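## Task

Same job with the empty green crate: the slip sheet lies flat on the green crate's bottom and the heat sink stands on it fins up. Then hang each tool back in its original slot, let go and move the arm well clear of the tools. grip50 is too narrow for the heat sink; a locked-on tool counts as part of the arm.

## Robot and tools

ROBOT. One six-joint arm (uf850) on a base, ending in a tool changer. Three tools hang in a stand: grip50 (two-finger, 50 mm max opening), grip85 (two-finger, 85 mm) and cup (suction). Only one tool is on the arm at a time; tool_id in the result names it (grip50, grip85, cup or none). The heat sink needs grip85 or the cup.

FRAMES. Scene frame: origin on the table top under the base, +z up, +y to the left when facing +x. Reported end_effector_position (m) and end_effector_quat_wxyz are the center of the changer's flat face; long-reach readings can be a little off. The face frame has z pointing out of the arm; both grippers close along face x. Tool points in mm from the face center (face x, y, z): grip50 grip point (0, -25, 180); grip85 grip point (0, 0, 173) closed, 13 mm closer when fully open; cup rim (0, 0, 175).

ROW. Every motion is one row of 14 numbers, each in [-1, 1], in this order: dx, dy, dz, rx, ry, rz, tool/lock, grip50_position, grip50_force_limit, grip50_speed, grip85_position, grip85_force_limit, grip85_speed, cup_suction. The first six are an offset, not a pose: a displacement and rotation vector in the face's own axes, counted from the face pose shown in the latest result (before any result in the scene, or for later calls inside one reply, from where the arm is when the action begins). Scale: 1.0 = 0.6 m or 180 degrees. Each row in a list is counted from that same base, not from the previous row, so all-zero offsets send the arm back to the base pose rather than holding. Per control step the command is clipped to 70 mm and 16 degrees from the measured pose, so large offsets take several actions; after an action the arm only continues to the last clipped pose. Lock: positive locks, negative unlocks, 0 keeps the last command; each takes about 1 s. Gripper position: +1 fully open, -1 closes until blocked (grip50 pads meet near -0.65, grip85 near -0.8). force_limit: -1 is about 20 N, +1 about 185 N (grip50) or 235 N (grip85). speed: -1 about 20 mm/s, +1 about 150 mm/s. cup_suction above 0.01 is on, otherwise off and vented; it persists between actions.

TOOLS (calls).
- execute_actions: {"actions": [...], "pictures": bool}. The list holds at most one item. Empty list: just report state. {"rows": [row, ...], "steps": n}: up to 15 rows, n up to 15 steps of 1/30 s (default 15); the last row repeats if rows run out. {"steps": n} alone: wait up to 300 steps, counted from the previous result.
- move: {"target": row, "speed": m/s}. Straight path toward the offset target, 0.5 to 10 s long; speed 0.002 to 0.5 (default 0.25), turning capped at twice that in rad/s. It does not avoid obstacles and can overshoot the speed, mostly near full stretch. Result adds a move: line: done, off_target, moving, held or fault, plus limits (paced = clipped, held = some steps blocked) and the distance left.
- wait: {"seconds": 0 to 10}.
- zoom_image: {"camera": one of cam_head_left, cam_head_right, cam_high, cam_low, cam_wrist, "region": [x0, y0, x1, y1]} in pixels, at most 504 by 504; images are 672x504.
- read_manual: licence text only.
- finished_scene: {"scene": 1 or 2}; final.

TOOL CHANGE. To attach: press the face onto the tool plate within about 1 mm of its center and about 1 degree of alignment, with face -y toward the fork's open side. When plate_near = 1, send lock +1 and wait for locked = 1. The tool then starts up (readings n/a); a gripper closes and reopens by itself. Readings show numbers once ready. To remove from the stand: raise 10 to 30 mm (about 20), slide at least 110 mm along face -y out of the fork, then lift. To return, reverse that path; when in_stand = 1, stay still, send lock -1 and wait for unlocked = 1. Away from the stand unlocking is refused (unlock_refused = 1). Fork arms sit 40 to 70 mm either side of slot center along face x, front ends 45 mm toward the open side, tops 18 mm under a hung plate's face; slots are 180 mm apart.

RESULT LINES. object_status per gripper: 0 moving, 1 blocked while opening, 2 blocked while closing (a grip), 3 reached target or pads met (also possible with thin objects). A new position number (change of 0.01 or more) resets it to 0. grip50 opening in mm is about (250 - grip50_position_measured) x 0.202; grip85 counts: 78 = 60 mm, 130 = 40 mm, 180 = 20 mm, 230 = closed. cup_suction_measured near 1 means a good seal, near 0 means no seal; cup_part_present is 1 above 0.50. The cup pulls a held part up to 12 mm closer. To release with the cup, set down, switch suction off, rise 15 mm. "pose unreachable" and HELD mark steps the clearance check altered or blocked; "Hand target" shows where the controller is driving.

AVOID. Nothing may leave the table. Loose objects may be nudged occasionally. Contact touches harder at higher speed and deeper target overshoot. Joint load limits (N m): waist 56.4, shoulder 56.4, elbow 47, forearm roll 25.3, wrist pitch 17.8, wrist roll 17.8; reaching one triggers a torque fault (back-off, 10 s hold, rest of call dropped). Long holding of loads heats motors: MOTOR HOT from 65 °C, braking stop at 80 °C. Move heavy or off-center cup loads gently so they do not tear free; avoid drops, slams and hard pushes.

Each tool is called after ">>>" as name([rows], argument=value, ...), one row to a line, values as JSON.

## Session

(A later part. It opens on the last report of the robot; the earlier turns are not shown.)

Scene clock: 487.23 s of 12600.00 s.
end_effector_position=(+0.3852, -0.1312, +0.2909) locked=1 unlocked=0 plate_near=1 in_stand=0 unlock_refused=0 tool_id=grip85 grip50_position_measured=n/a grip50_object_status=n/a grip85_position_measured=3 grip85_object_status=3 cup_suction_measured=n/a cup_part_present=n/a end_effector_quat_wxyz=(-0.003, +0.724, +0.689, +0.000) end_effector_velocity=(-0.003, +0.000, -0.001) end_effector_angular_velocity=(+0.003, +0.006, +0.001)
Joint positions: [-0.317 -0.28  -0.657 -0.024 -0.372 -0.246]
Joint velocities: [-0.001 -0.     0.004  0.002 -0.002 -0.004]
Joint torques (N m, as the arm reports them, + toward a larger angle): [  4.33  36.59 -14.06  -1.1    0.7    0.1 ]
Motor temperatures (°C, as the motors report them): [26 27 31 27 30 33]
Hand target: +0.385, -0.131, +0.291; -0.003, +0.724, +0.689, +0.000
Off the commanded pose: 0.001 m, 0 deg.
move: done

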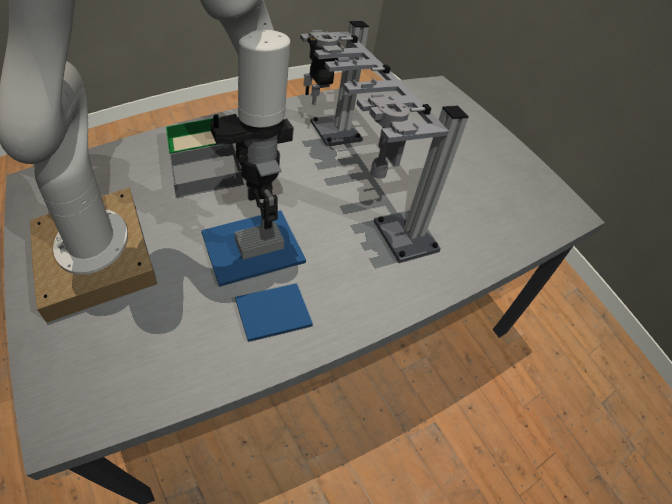

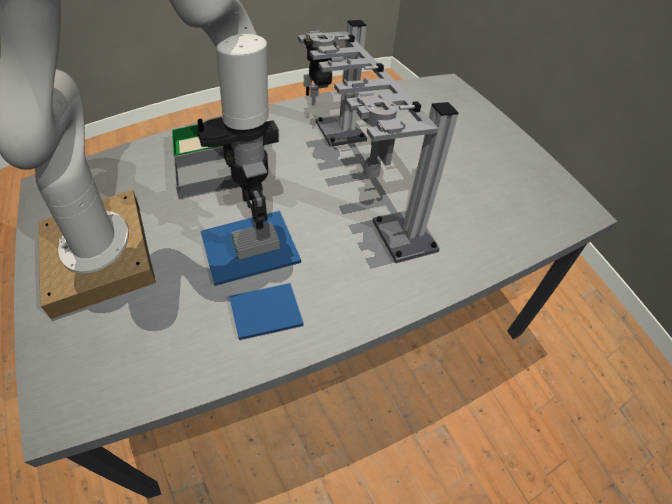

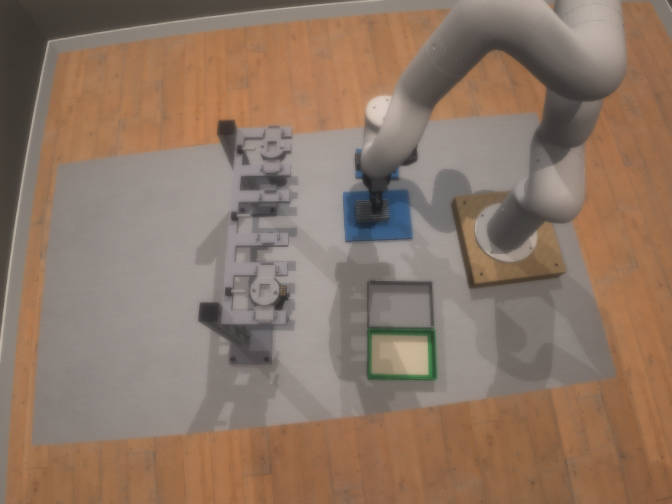

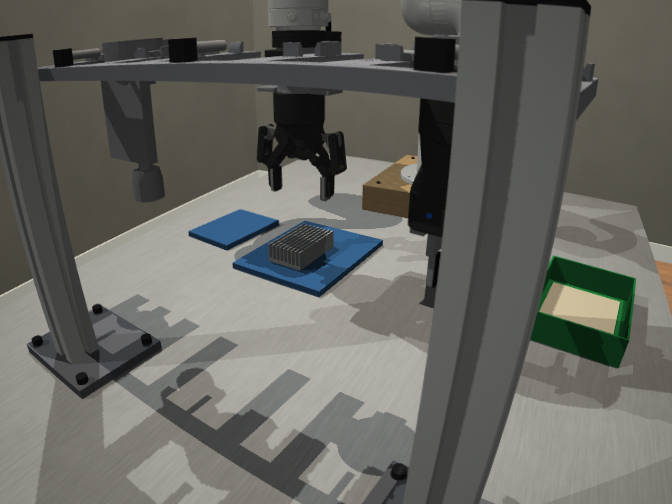

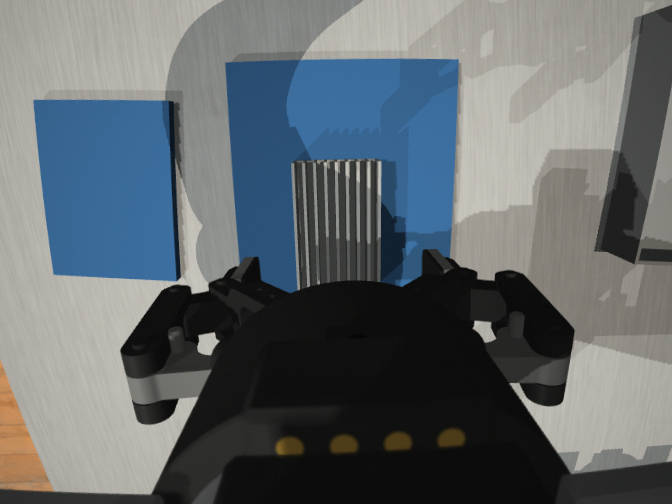

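>>> move(target=[0,-0.001,0.14,0,0,0,0,0,0,0,1,0,0,0], speed=0.06)

>>> move(target=[0,0,0,0,0,0,0,0,0,0,-1,0,-0.3,0], speed=0.05)

Scene clock: 496.53 s of 12600.00 s.
end_effector_position=(+0.3847, -0.1310, +0.2071) locked=1 unlocked=0 plate_near=1 in_stand=0 unlock_refused=0 tool_id=grip85 grip50_position_measured=n/a grip50_object_status=n/a grip85_position_measured=3 grip85_object_status=3 cup_suction_measured=n/a cup_part_present=n/a end_effector_quat_wxyz=(-0.002, +0.724, +0.689, +0.000) end_effector_velocity=(+0.001, -0.000, +0.001) end_effector_angular_velocity=(-0.001, -0.003, -0.001)
Joint positions: [-0.319 -0.49  -0.662 -0.055 -0.167 -0.217]
Joint velocities: [ 0.     0.001 -0.001 -0.002  0.001  0.002]
Joint torques (N m, as the arm reports them, + toward a larger angle): [  3.17  39.99 -10.85  -0.94   0.69   0.22]
Motor temperatures (°C, as the motors report them): [26 27 31 27 30 33]
Hand target: +0.385, -0.131, +0.207; -0.002, +0.724, +0.689, +0.000
Off the commanded pose: 0.000 m, 0 deg.
move: done

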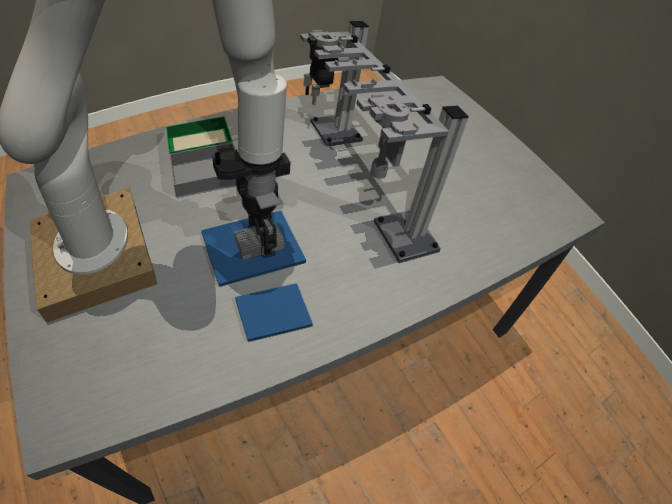

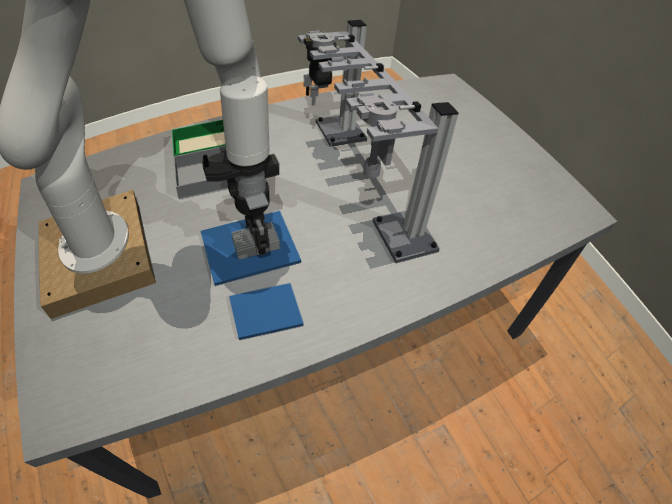

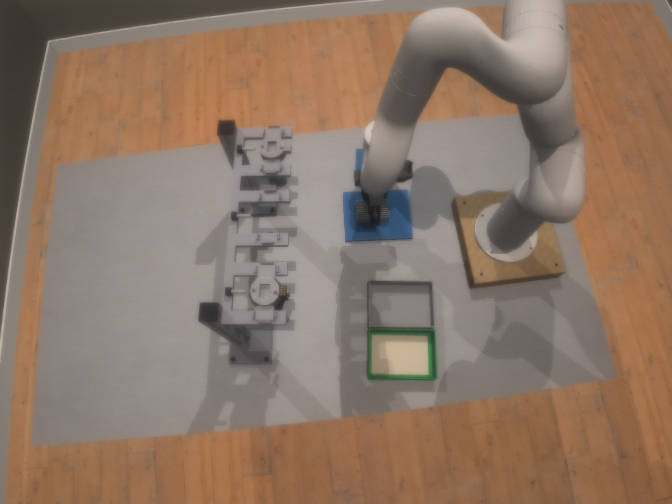

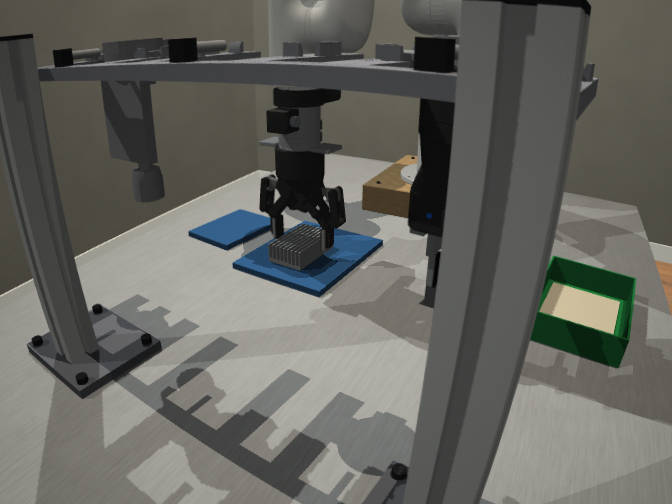

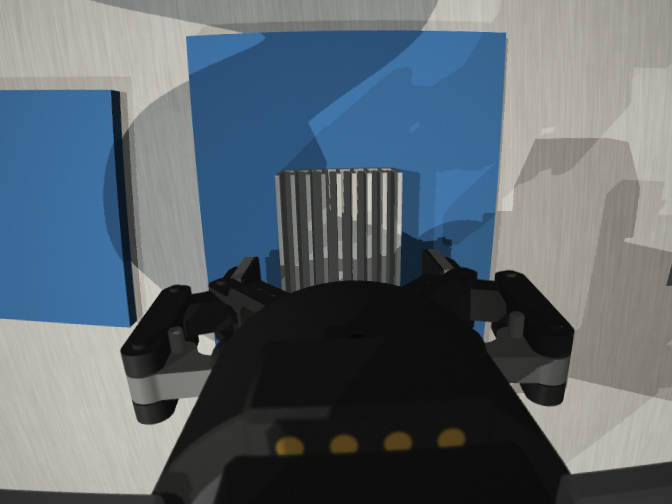

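Scene clock: 497.30 s of 12600.00 s.
end_effector_position=(+0.3848, -0.1311, +0.2074) locked=1 unlocked=0 plate_near=1 in_stand=0 unlock_refused=0 tool_id=grip85 grip50_position_measured=n/a grip50_object_status=n/a grip85_position_measured=82 grip85_object_status=2 cup_suction_measured=n/a cup_part_present=n/a end_effector_quat_wxyz=(-0.002, +0.724, +0.689, +0.000) end_effector_velocity=(-0.000, -0.000, -0.000) end_effector_angular_velocity=(+0.000, -0.000, -0.000)
Joint positions: [-0.319 -0.489 -0.662 -0.055 -0.168 -0.216]
Joint velocities: [-0.    -0.001  0.     0.001  0.001 -0.   ]
Joint torques (N m, as the arm reports them, + toward a larger angle): [ 3.27 32.44 -8.9  -0.77  2.52 -0.1 ]
Motor temperatures (°C, as the motors report them): [26 27 31 27 30 33]
Hand target: +0.385, -0.131, +0.207; -0.002, +0.724, +0.689, +0.000
Off the commanded pose: 0.000 m, 0 deg.
move: done

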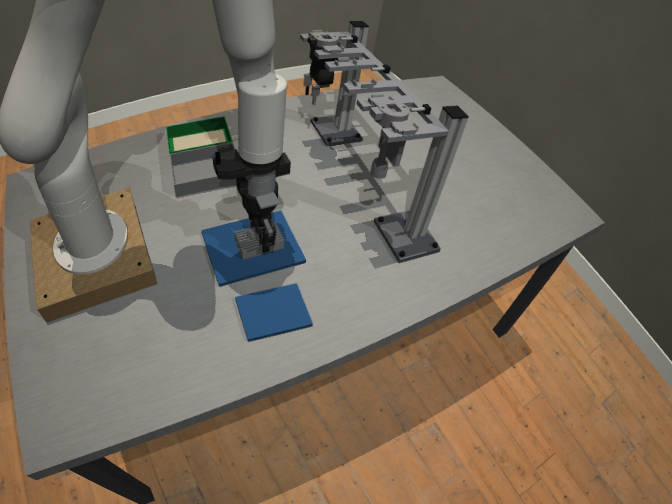

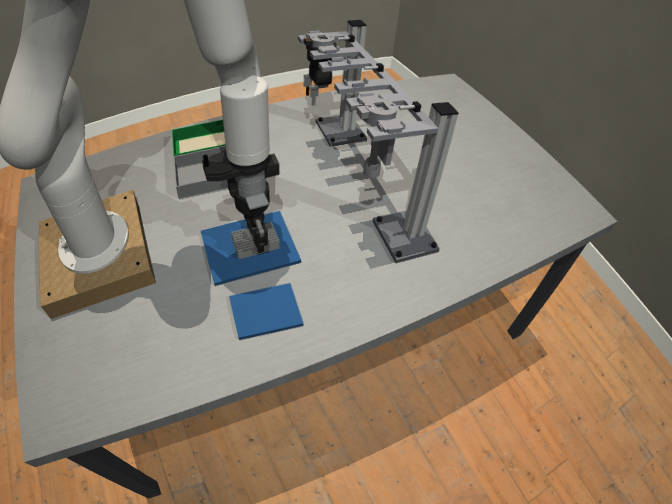

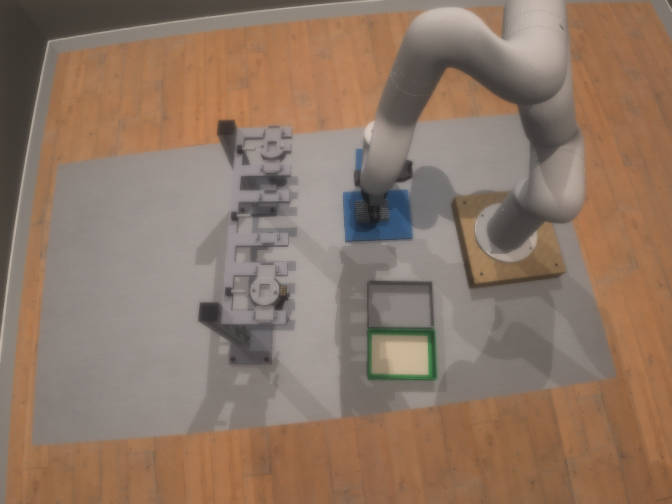

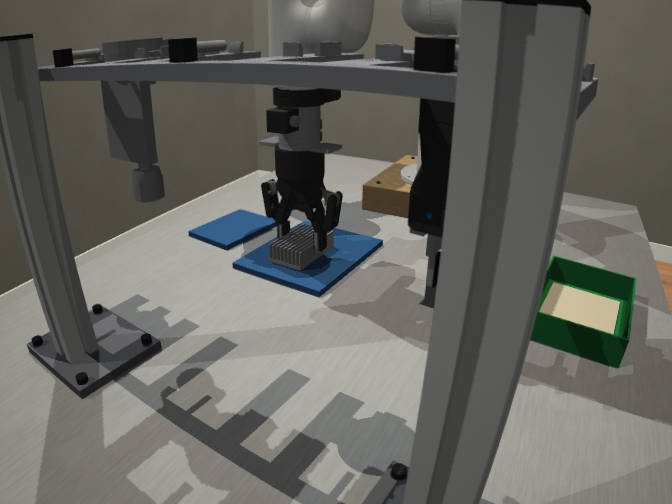

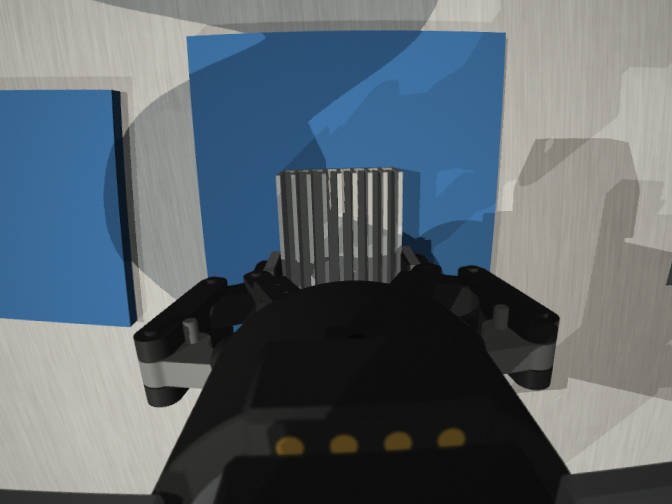

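>>> move(target=[0,0,-0.155,0,0,0,0,0,0,0,-1,0,-0.3,0], speed=0.08)

>>> move(target=[0.719,-0.070,0,0,0,0.027,0,0,0,0,-1,0,-0.3,0], speed=0.18)

Scene clock: 515.07 s of 12600.00 s.
end_effector_position=(+0.3847, -0.1312, +0.3001) locked=1 unlocked=0 plate_near=1 in_stand=0 unlock_refused=0 tool_id=grip85 grip50_position_measured=n/a grip50_object_status=n/a grip85_position_measured=82 grip85_object_status=2 cup_suction_measured=n/a cup_part_present=n/a end_effector_quat_wxyz=(-0.003, +0.724, +0.689, +0.000) end_effector_velocity=(+0.000, -0.000, +0.000) end_effector_angular_velocity=(-0.000, -0.001, -0.001)
Joint positions: [-0.317 -0.258 -0.658 -0.023 -0.396 -0.247]
Joint velocities: [-0.    -0.    -0.001 -0.     0.     0.   ]
Joint torques (N m, as the arm reports them, + toward a larger angle): [  3.57  36.38 -15.11  -0.98   0.7    0.1 ]
Motor temperatures (°C, as the motors report them): [26 27 30 27 31 33]
Hand target: +0.385, -0.131, +0.300; -0.002, +0.724, +0.689, +0.001
Off the commanded pose: 0.001 m, 0 deg.
move: done

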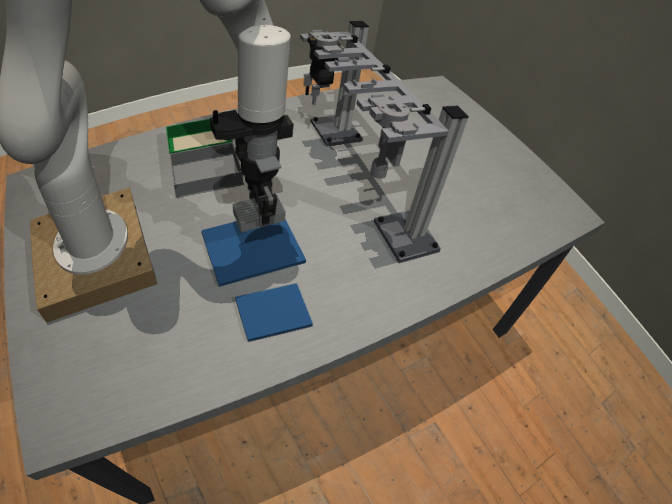

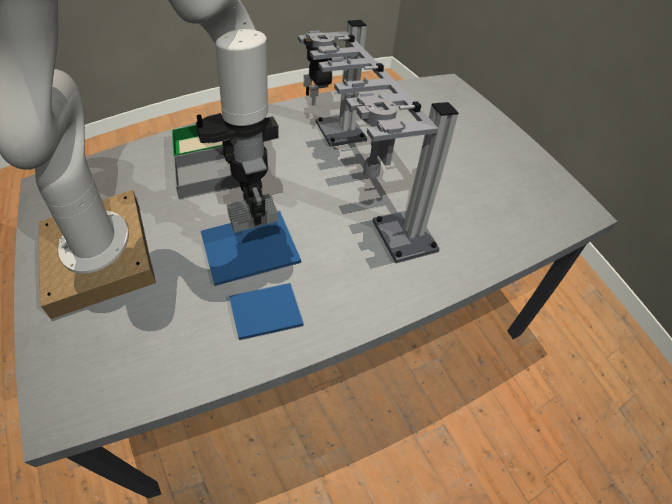

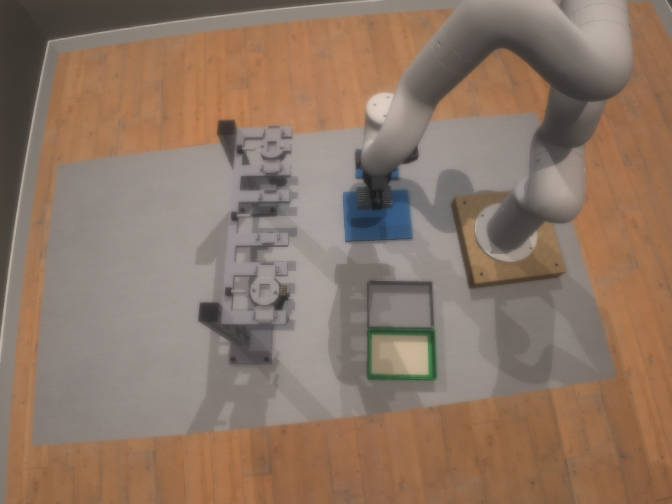

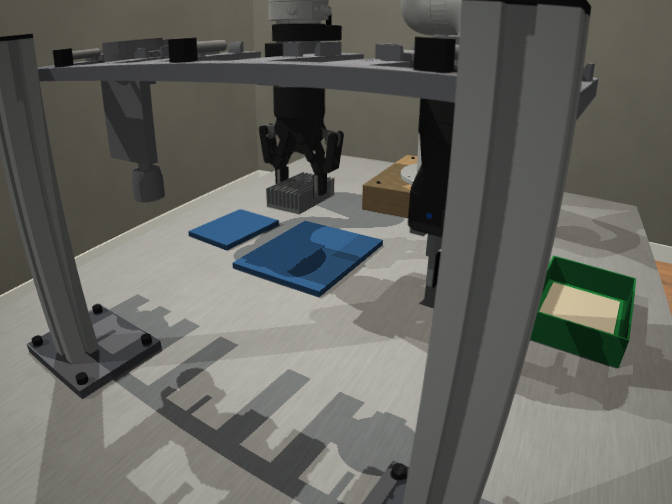

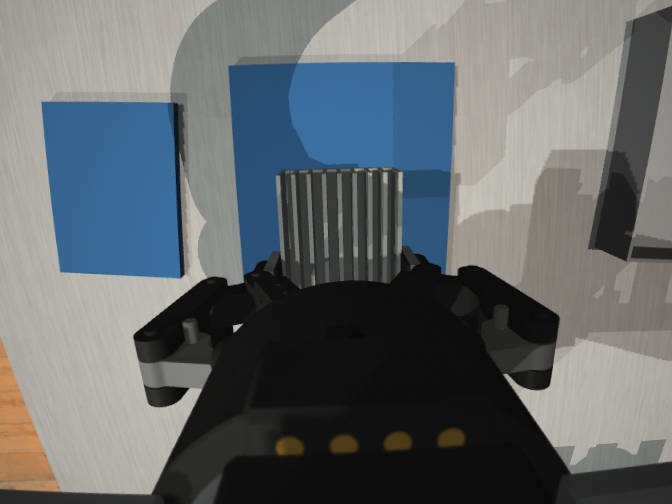

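Scene clock: 517.83 s of 12600.00 s.
end_effector_position=(+0.3625, +0.3001, +0.3006) locked=1 unlocked=0 plate_near=1 in_stand=0 unlock_refused=0 tool_id=grip85 grip50_position_measured=n/a grip50_object_status=n/a grip85_position_measured=82 grip85_object_status=2 cup_suction_measured=n/a cup_part_present=n/a end_effector_quat_wxyz=(-0.000, +0.753, +0.658, -0.002) end_effector_velocity=(+0.001, +0.001, +0.001) end_effector_angular_velocity=(+0.002, -0.003, -0.000)
Joint positions: [ 0.704 -0.409 -0.853 -0.03  -0.453  0.865]
Joint velocities: [ 0.001  0.    -0.003 -0.     0.001  0.002]
Joint torques (N m, as the arm reports them, + toward a larger angle): [  4.31  43.81 -15.86  -1.05   0.85   0.16]
Motor temperatures (°C, as the motors report them): [26 27 31 27 31 33]
Hand target: +0.363, +0.301, +0.301; -0.000, +0.753, +0.658, -0.002
Off the commanded pose: 0.003 m, 0 deg.
move: done

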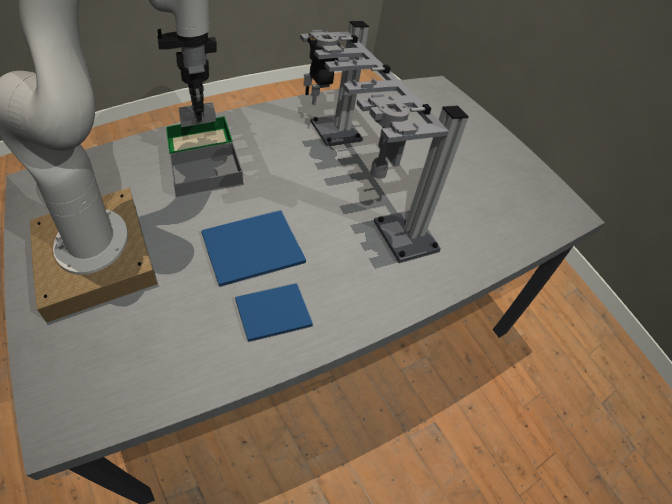

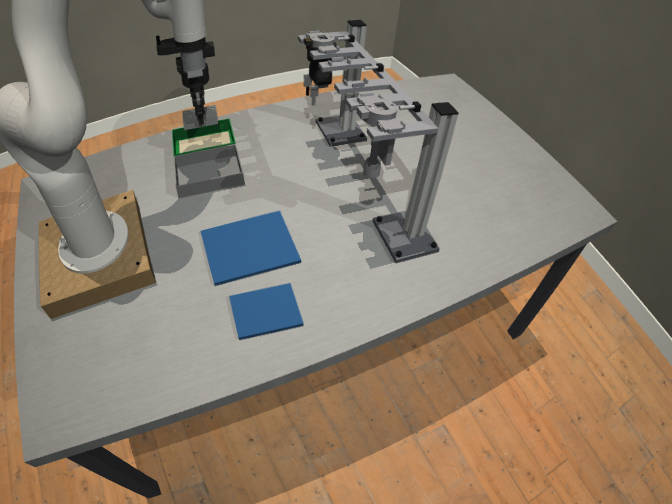

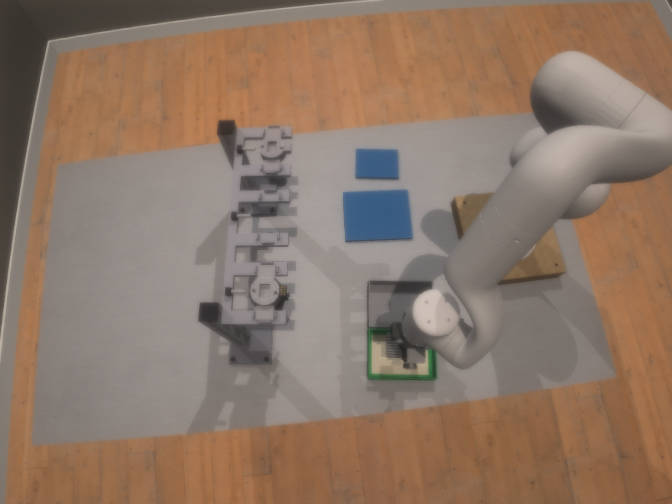

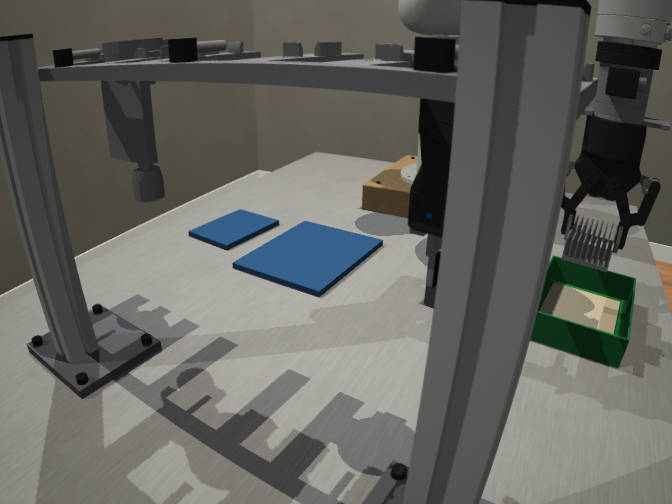

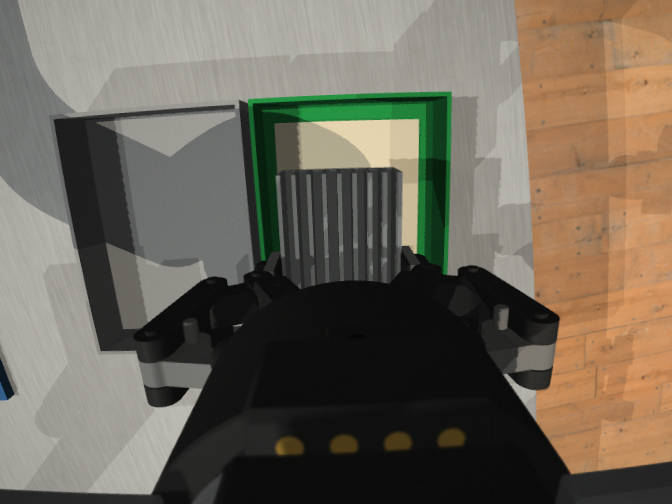

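>>> move(target=[0.003,0.002,0.125,0,0,0,0,0,0,0,-1,0,-0.3,0], speed=0.05)

Scene clock: 530.17 s of 12600.00 s.
end_effector_position=(+0.3640, +0.3018, +0.2258) locked=1 unlocked=0 plate_near=1 in_stand=0 unlock_refused=0 tool_id=grip85 grip50_position_measured=n/a grip50_object_status=n/a grip85_position_measured=82 grip85_object_status=2 cup_suction_measured=n/a cup_part_present=n/a end_effector_quat_wxyz=(-0.000, +0.753, +0.658, -0.002) end_effector_velocity=(+0.001, +0.001, +0.001) end_effector_angular_velocity=(+0.002, -0.003, +0.001)
Joint positions: [ 0.703 -0.57  -0.858 -0.046 -0.297  0.881]
Joint velocities: [ 0.     0.001 -0.001 -0.     0.001 -0.   ]
Joint torques (N m, as the arm reports them, + toward a larger angle): [  3.95  47.61 -13.08  -0.39   0.73   0.21]
Motor temperatures (°C, as the motors report them): [26 27 31 27 31 33]
Hand target: +0.364, +0.302, +0.226; -0.000, +0.753, +0.658, -0.002
Off the commanded pose: 0.000 m, 0 deg.
move: done

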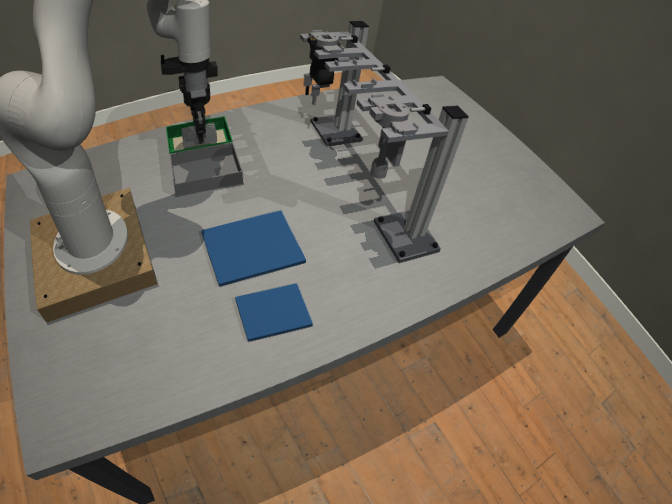

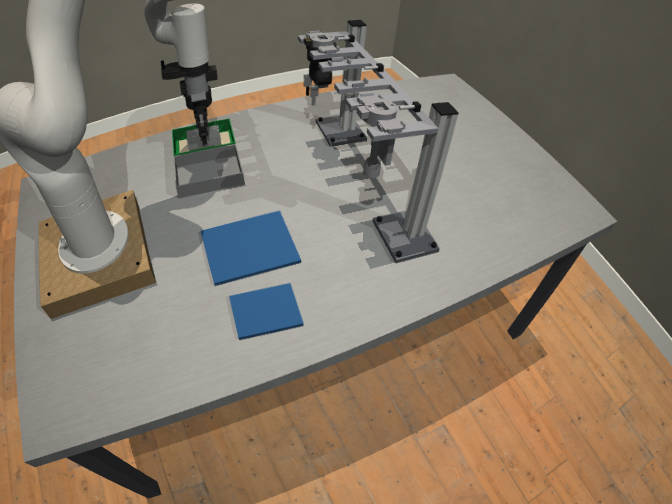

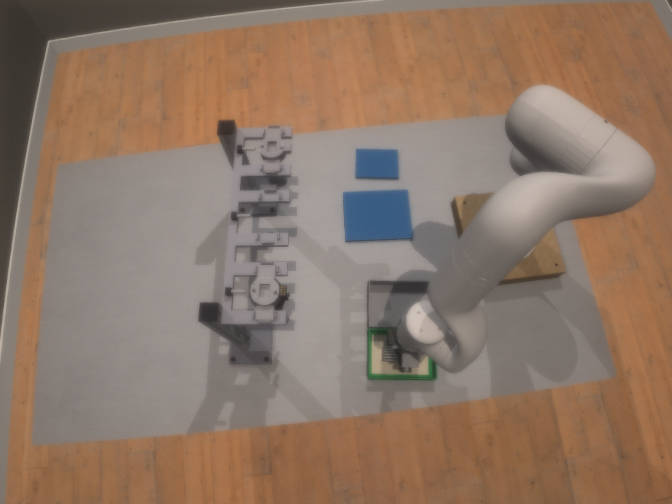

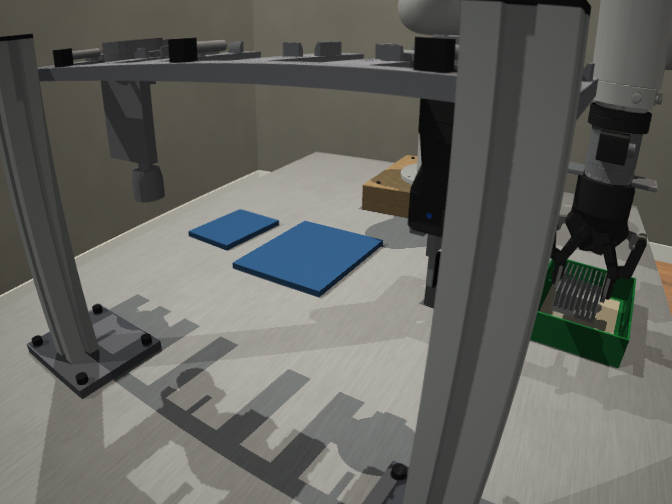

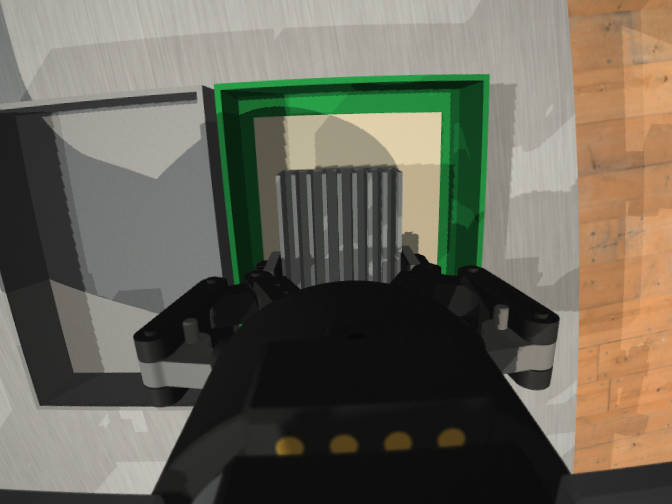

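>>> move(target=[0.006,0,0.033,0,0,0,0,0,0,0,-1,0,-0.3,0], speed=0.02)

>>> zoom_image(camera="cam_low", region=[512,200,672,370])

Scene clock: 537.87 s of 12600.00 s.
end_effector_position=(+0.3645, +0.3053, +0.2061) locked=1 unlocked=0 plate_near=1 in_stand=0 unlock_refused=0 tool_id=grip85 grip50_position_measured=n/a grip50_object_status=n/a grip85_position_measured=82 grip85_object_status=2 cup_suction_measured=n/a cup_part_present=n/a end_effector_quat_wxyz=(-0.000, +0.753, +0.658, -0.002) end_effector_velocity=(+0.001, +0.001, +0.001) end_effector_angular_velocity=(+0.002, -0.003, -0.002)
Joint positions: [ 0.707 -0.618 -0.871 -0.053 -0.262  0.892]
Joint velocities: [-0.     0.001 -0.001 -0.     0.001  0.002]
Joint torques (N m, as the arm reports them, + toward a larger angle): [  3.46  46.05 -12.6   -0.98   0.65   0.14]
Motor temperatures (°C, as the motors report them): [26 27 31 27 31 33]
Hand target: +0.364, +0.305, +0.206; -0.000, +0.753, +0.658, -0.002
Off the commanded pose: 0.000 m, 0 deg.
move: done

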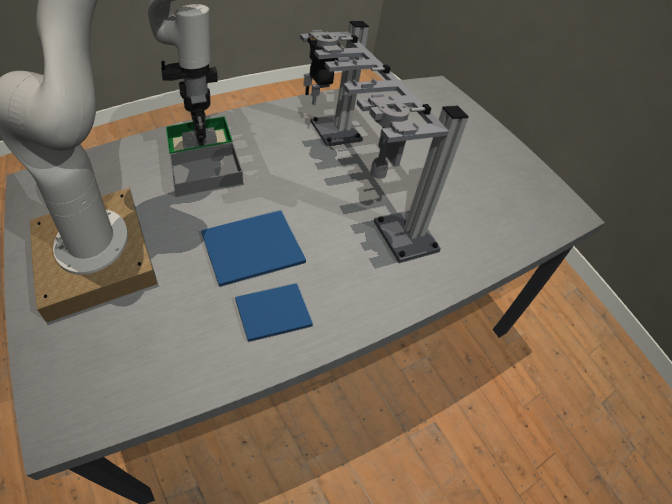

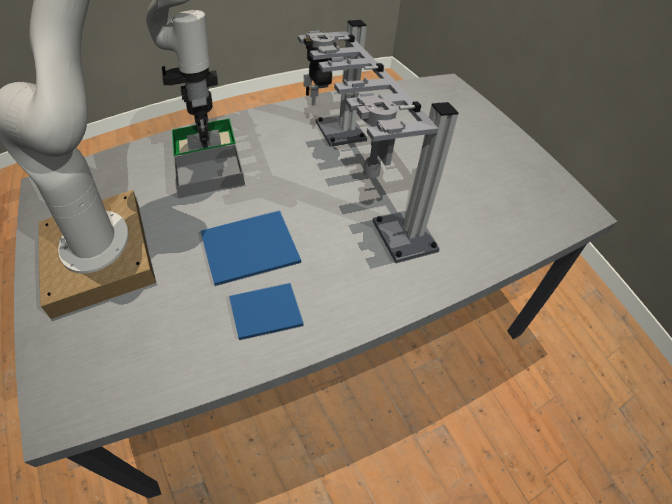

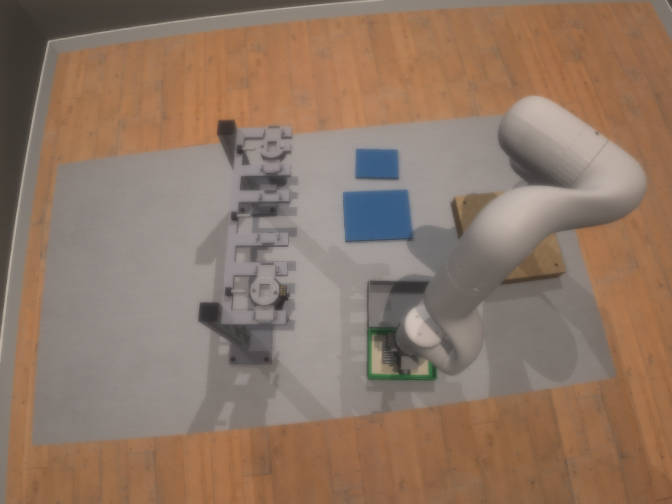

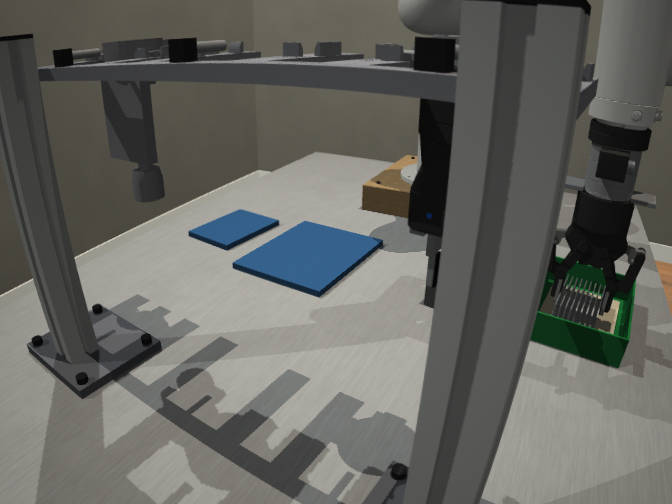

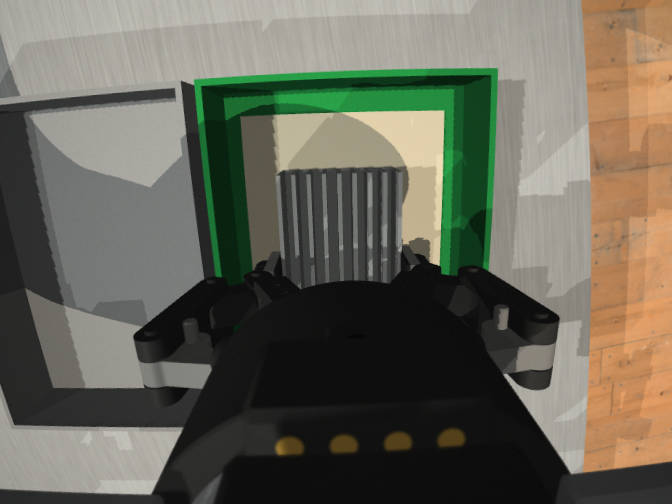

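Region (512, 200, 672, 370) of cam_low's 672x504 image, scaled by 2.965, with more detail than that image has; it fills the left 474 columns of this view, and the rest is white.

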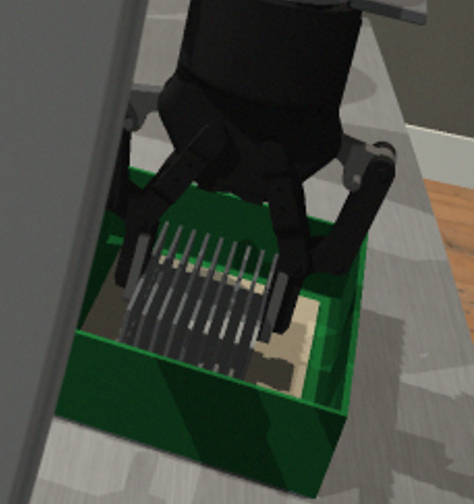

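>>> move(target=[0,0,0.007,0,0,0,0,0,0,0,-1,0,-0.3,0], speed=0.006)

Scene clock: 545.63 s of 12600.00 s.
end_effector_position=(+0.3648, +0.3056, +0.2024) locked=1 unlocked=0 plate_near=1 in_stand=0 unlock_refused=0 tool_id=grip85 grip50_position_measured=n/a grip50_object_status=n/a grip85_position_measured=82 grip85_object_status=2 cup_suction_measured=n/a cup_part_present=n/a end_effector_quat_wxyz=(-0.000, +0.753, +0.658, -0.001) end_effector_velocity=(-0.000, -0.000, -0.000) end_effector_angular_velocity=(-0.001, +0.000, +0.001)
Joint positions: [ 0.707 -0.627 -0.873 -0.054 -0.255  0.893]
Joint velocities: [-0.    -0.001  0.001 -0.001  0.001 -0.   ]
Joint torques (N m, as the arm reports them, + toward a larger angle): [  3.55  39.37 -10.51  -0.54   1.71   0.1 ]
Motor temperatures (°C, as the motors report them): [26 27 31 27 31 33]
Hand target: +0.365, +0.305, +0.202; -0.000, +0.753, +0.658, -0.002
Off the commanded pose: 0.001 m, 0 deg.
move: done

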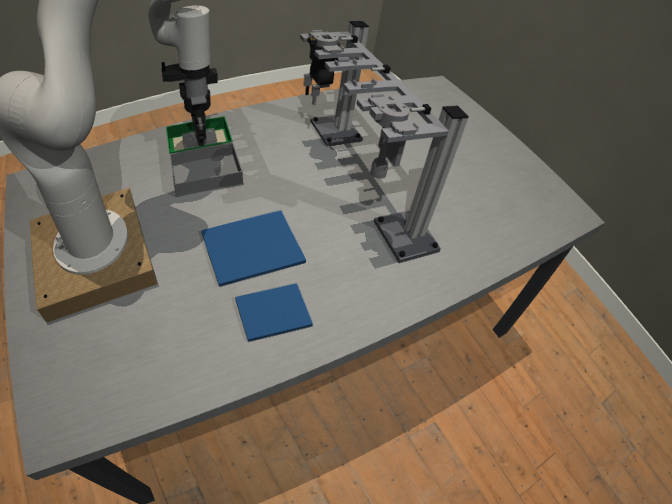

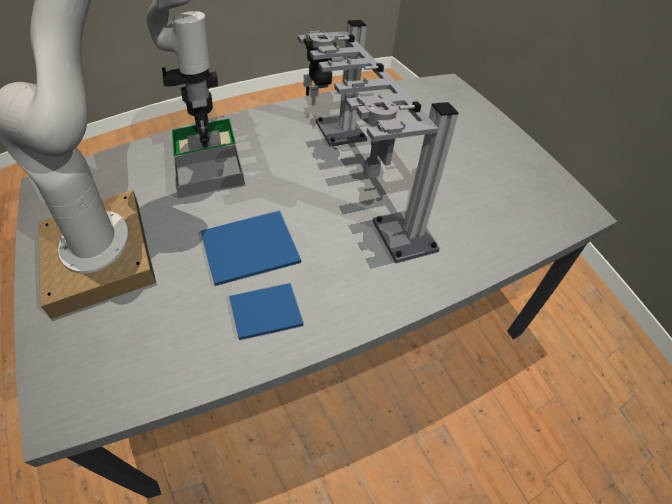

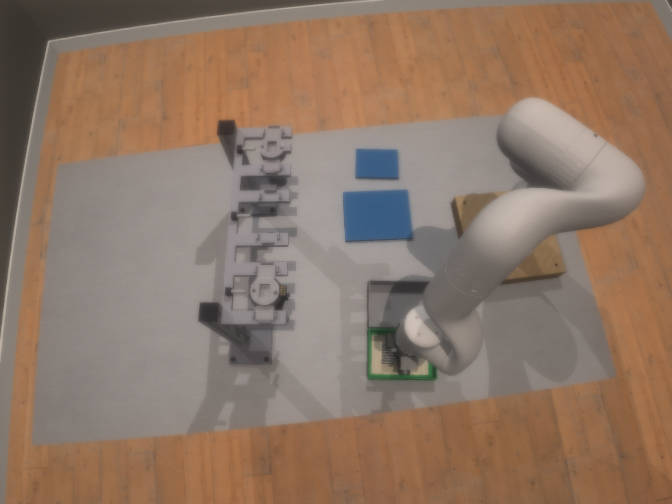

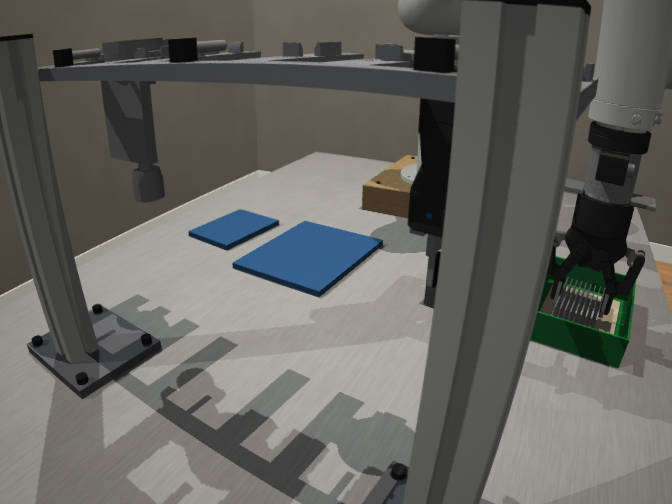

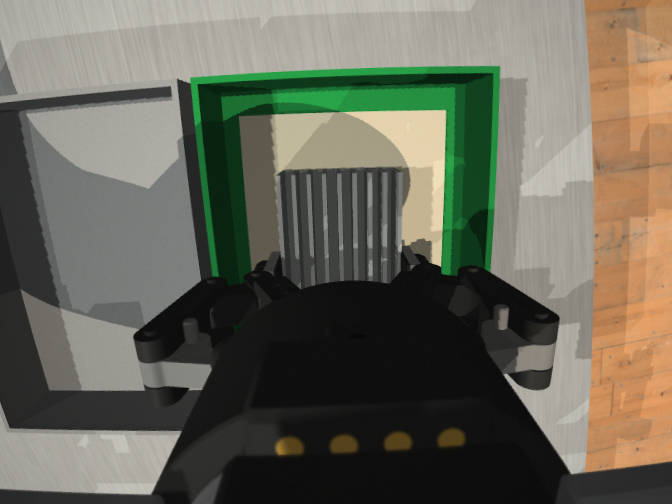

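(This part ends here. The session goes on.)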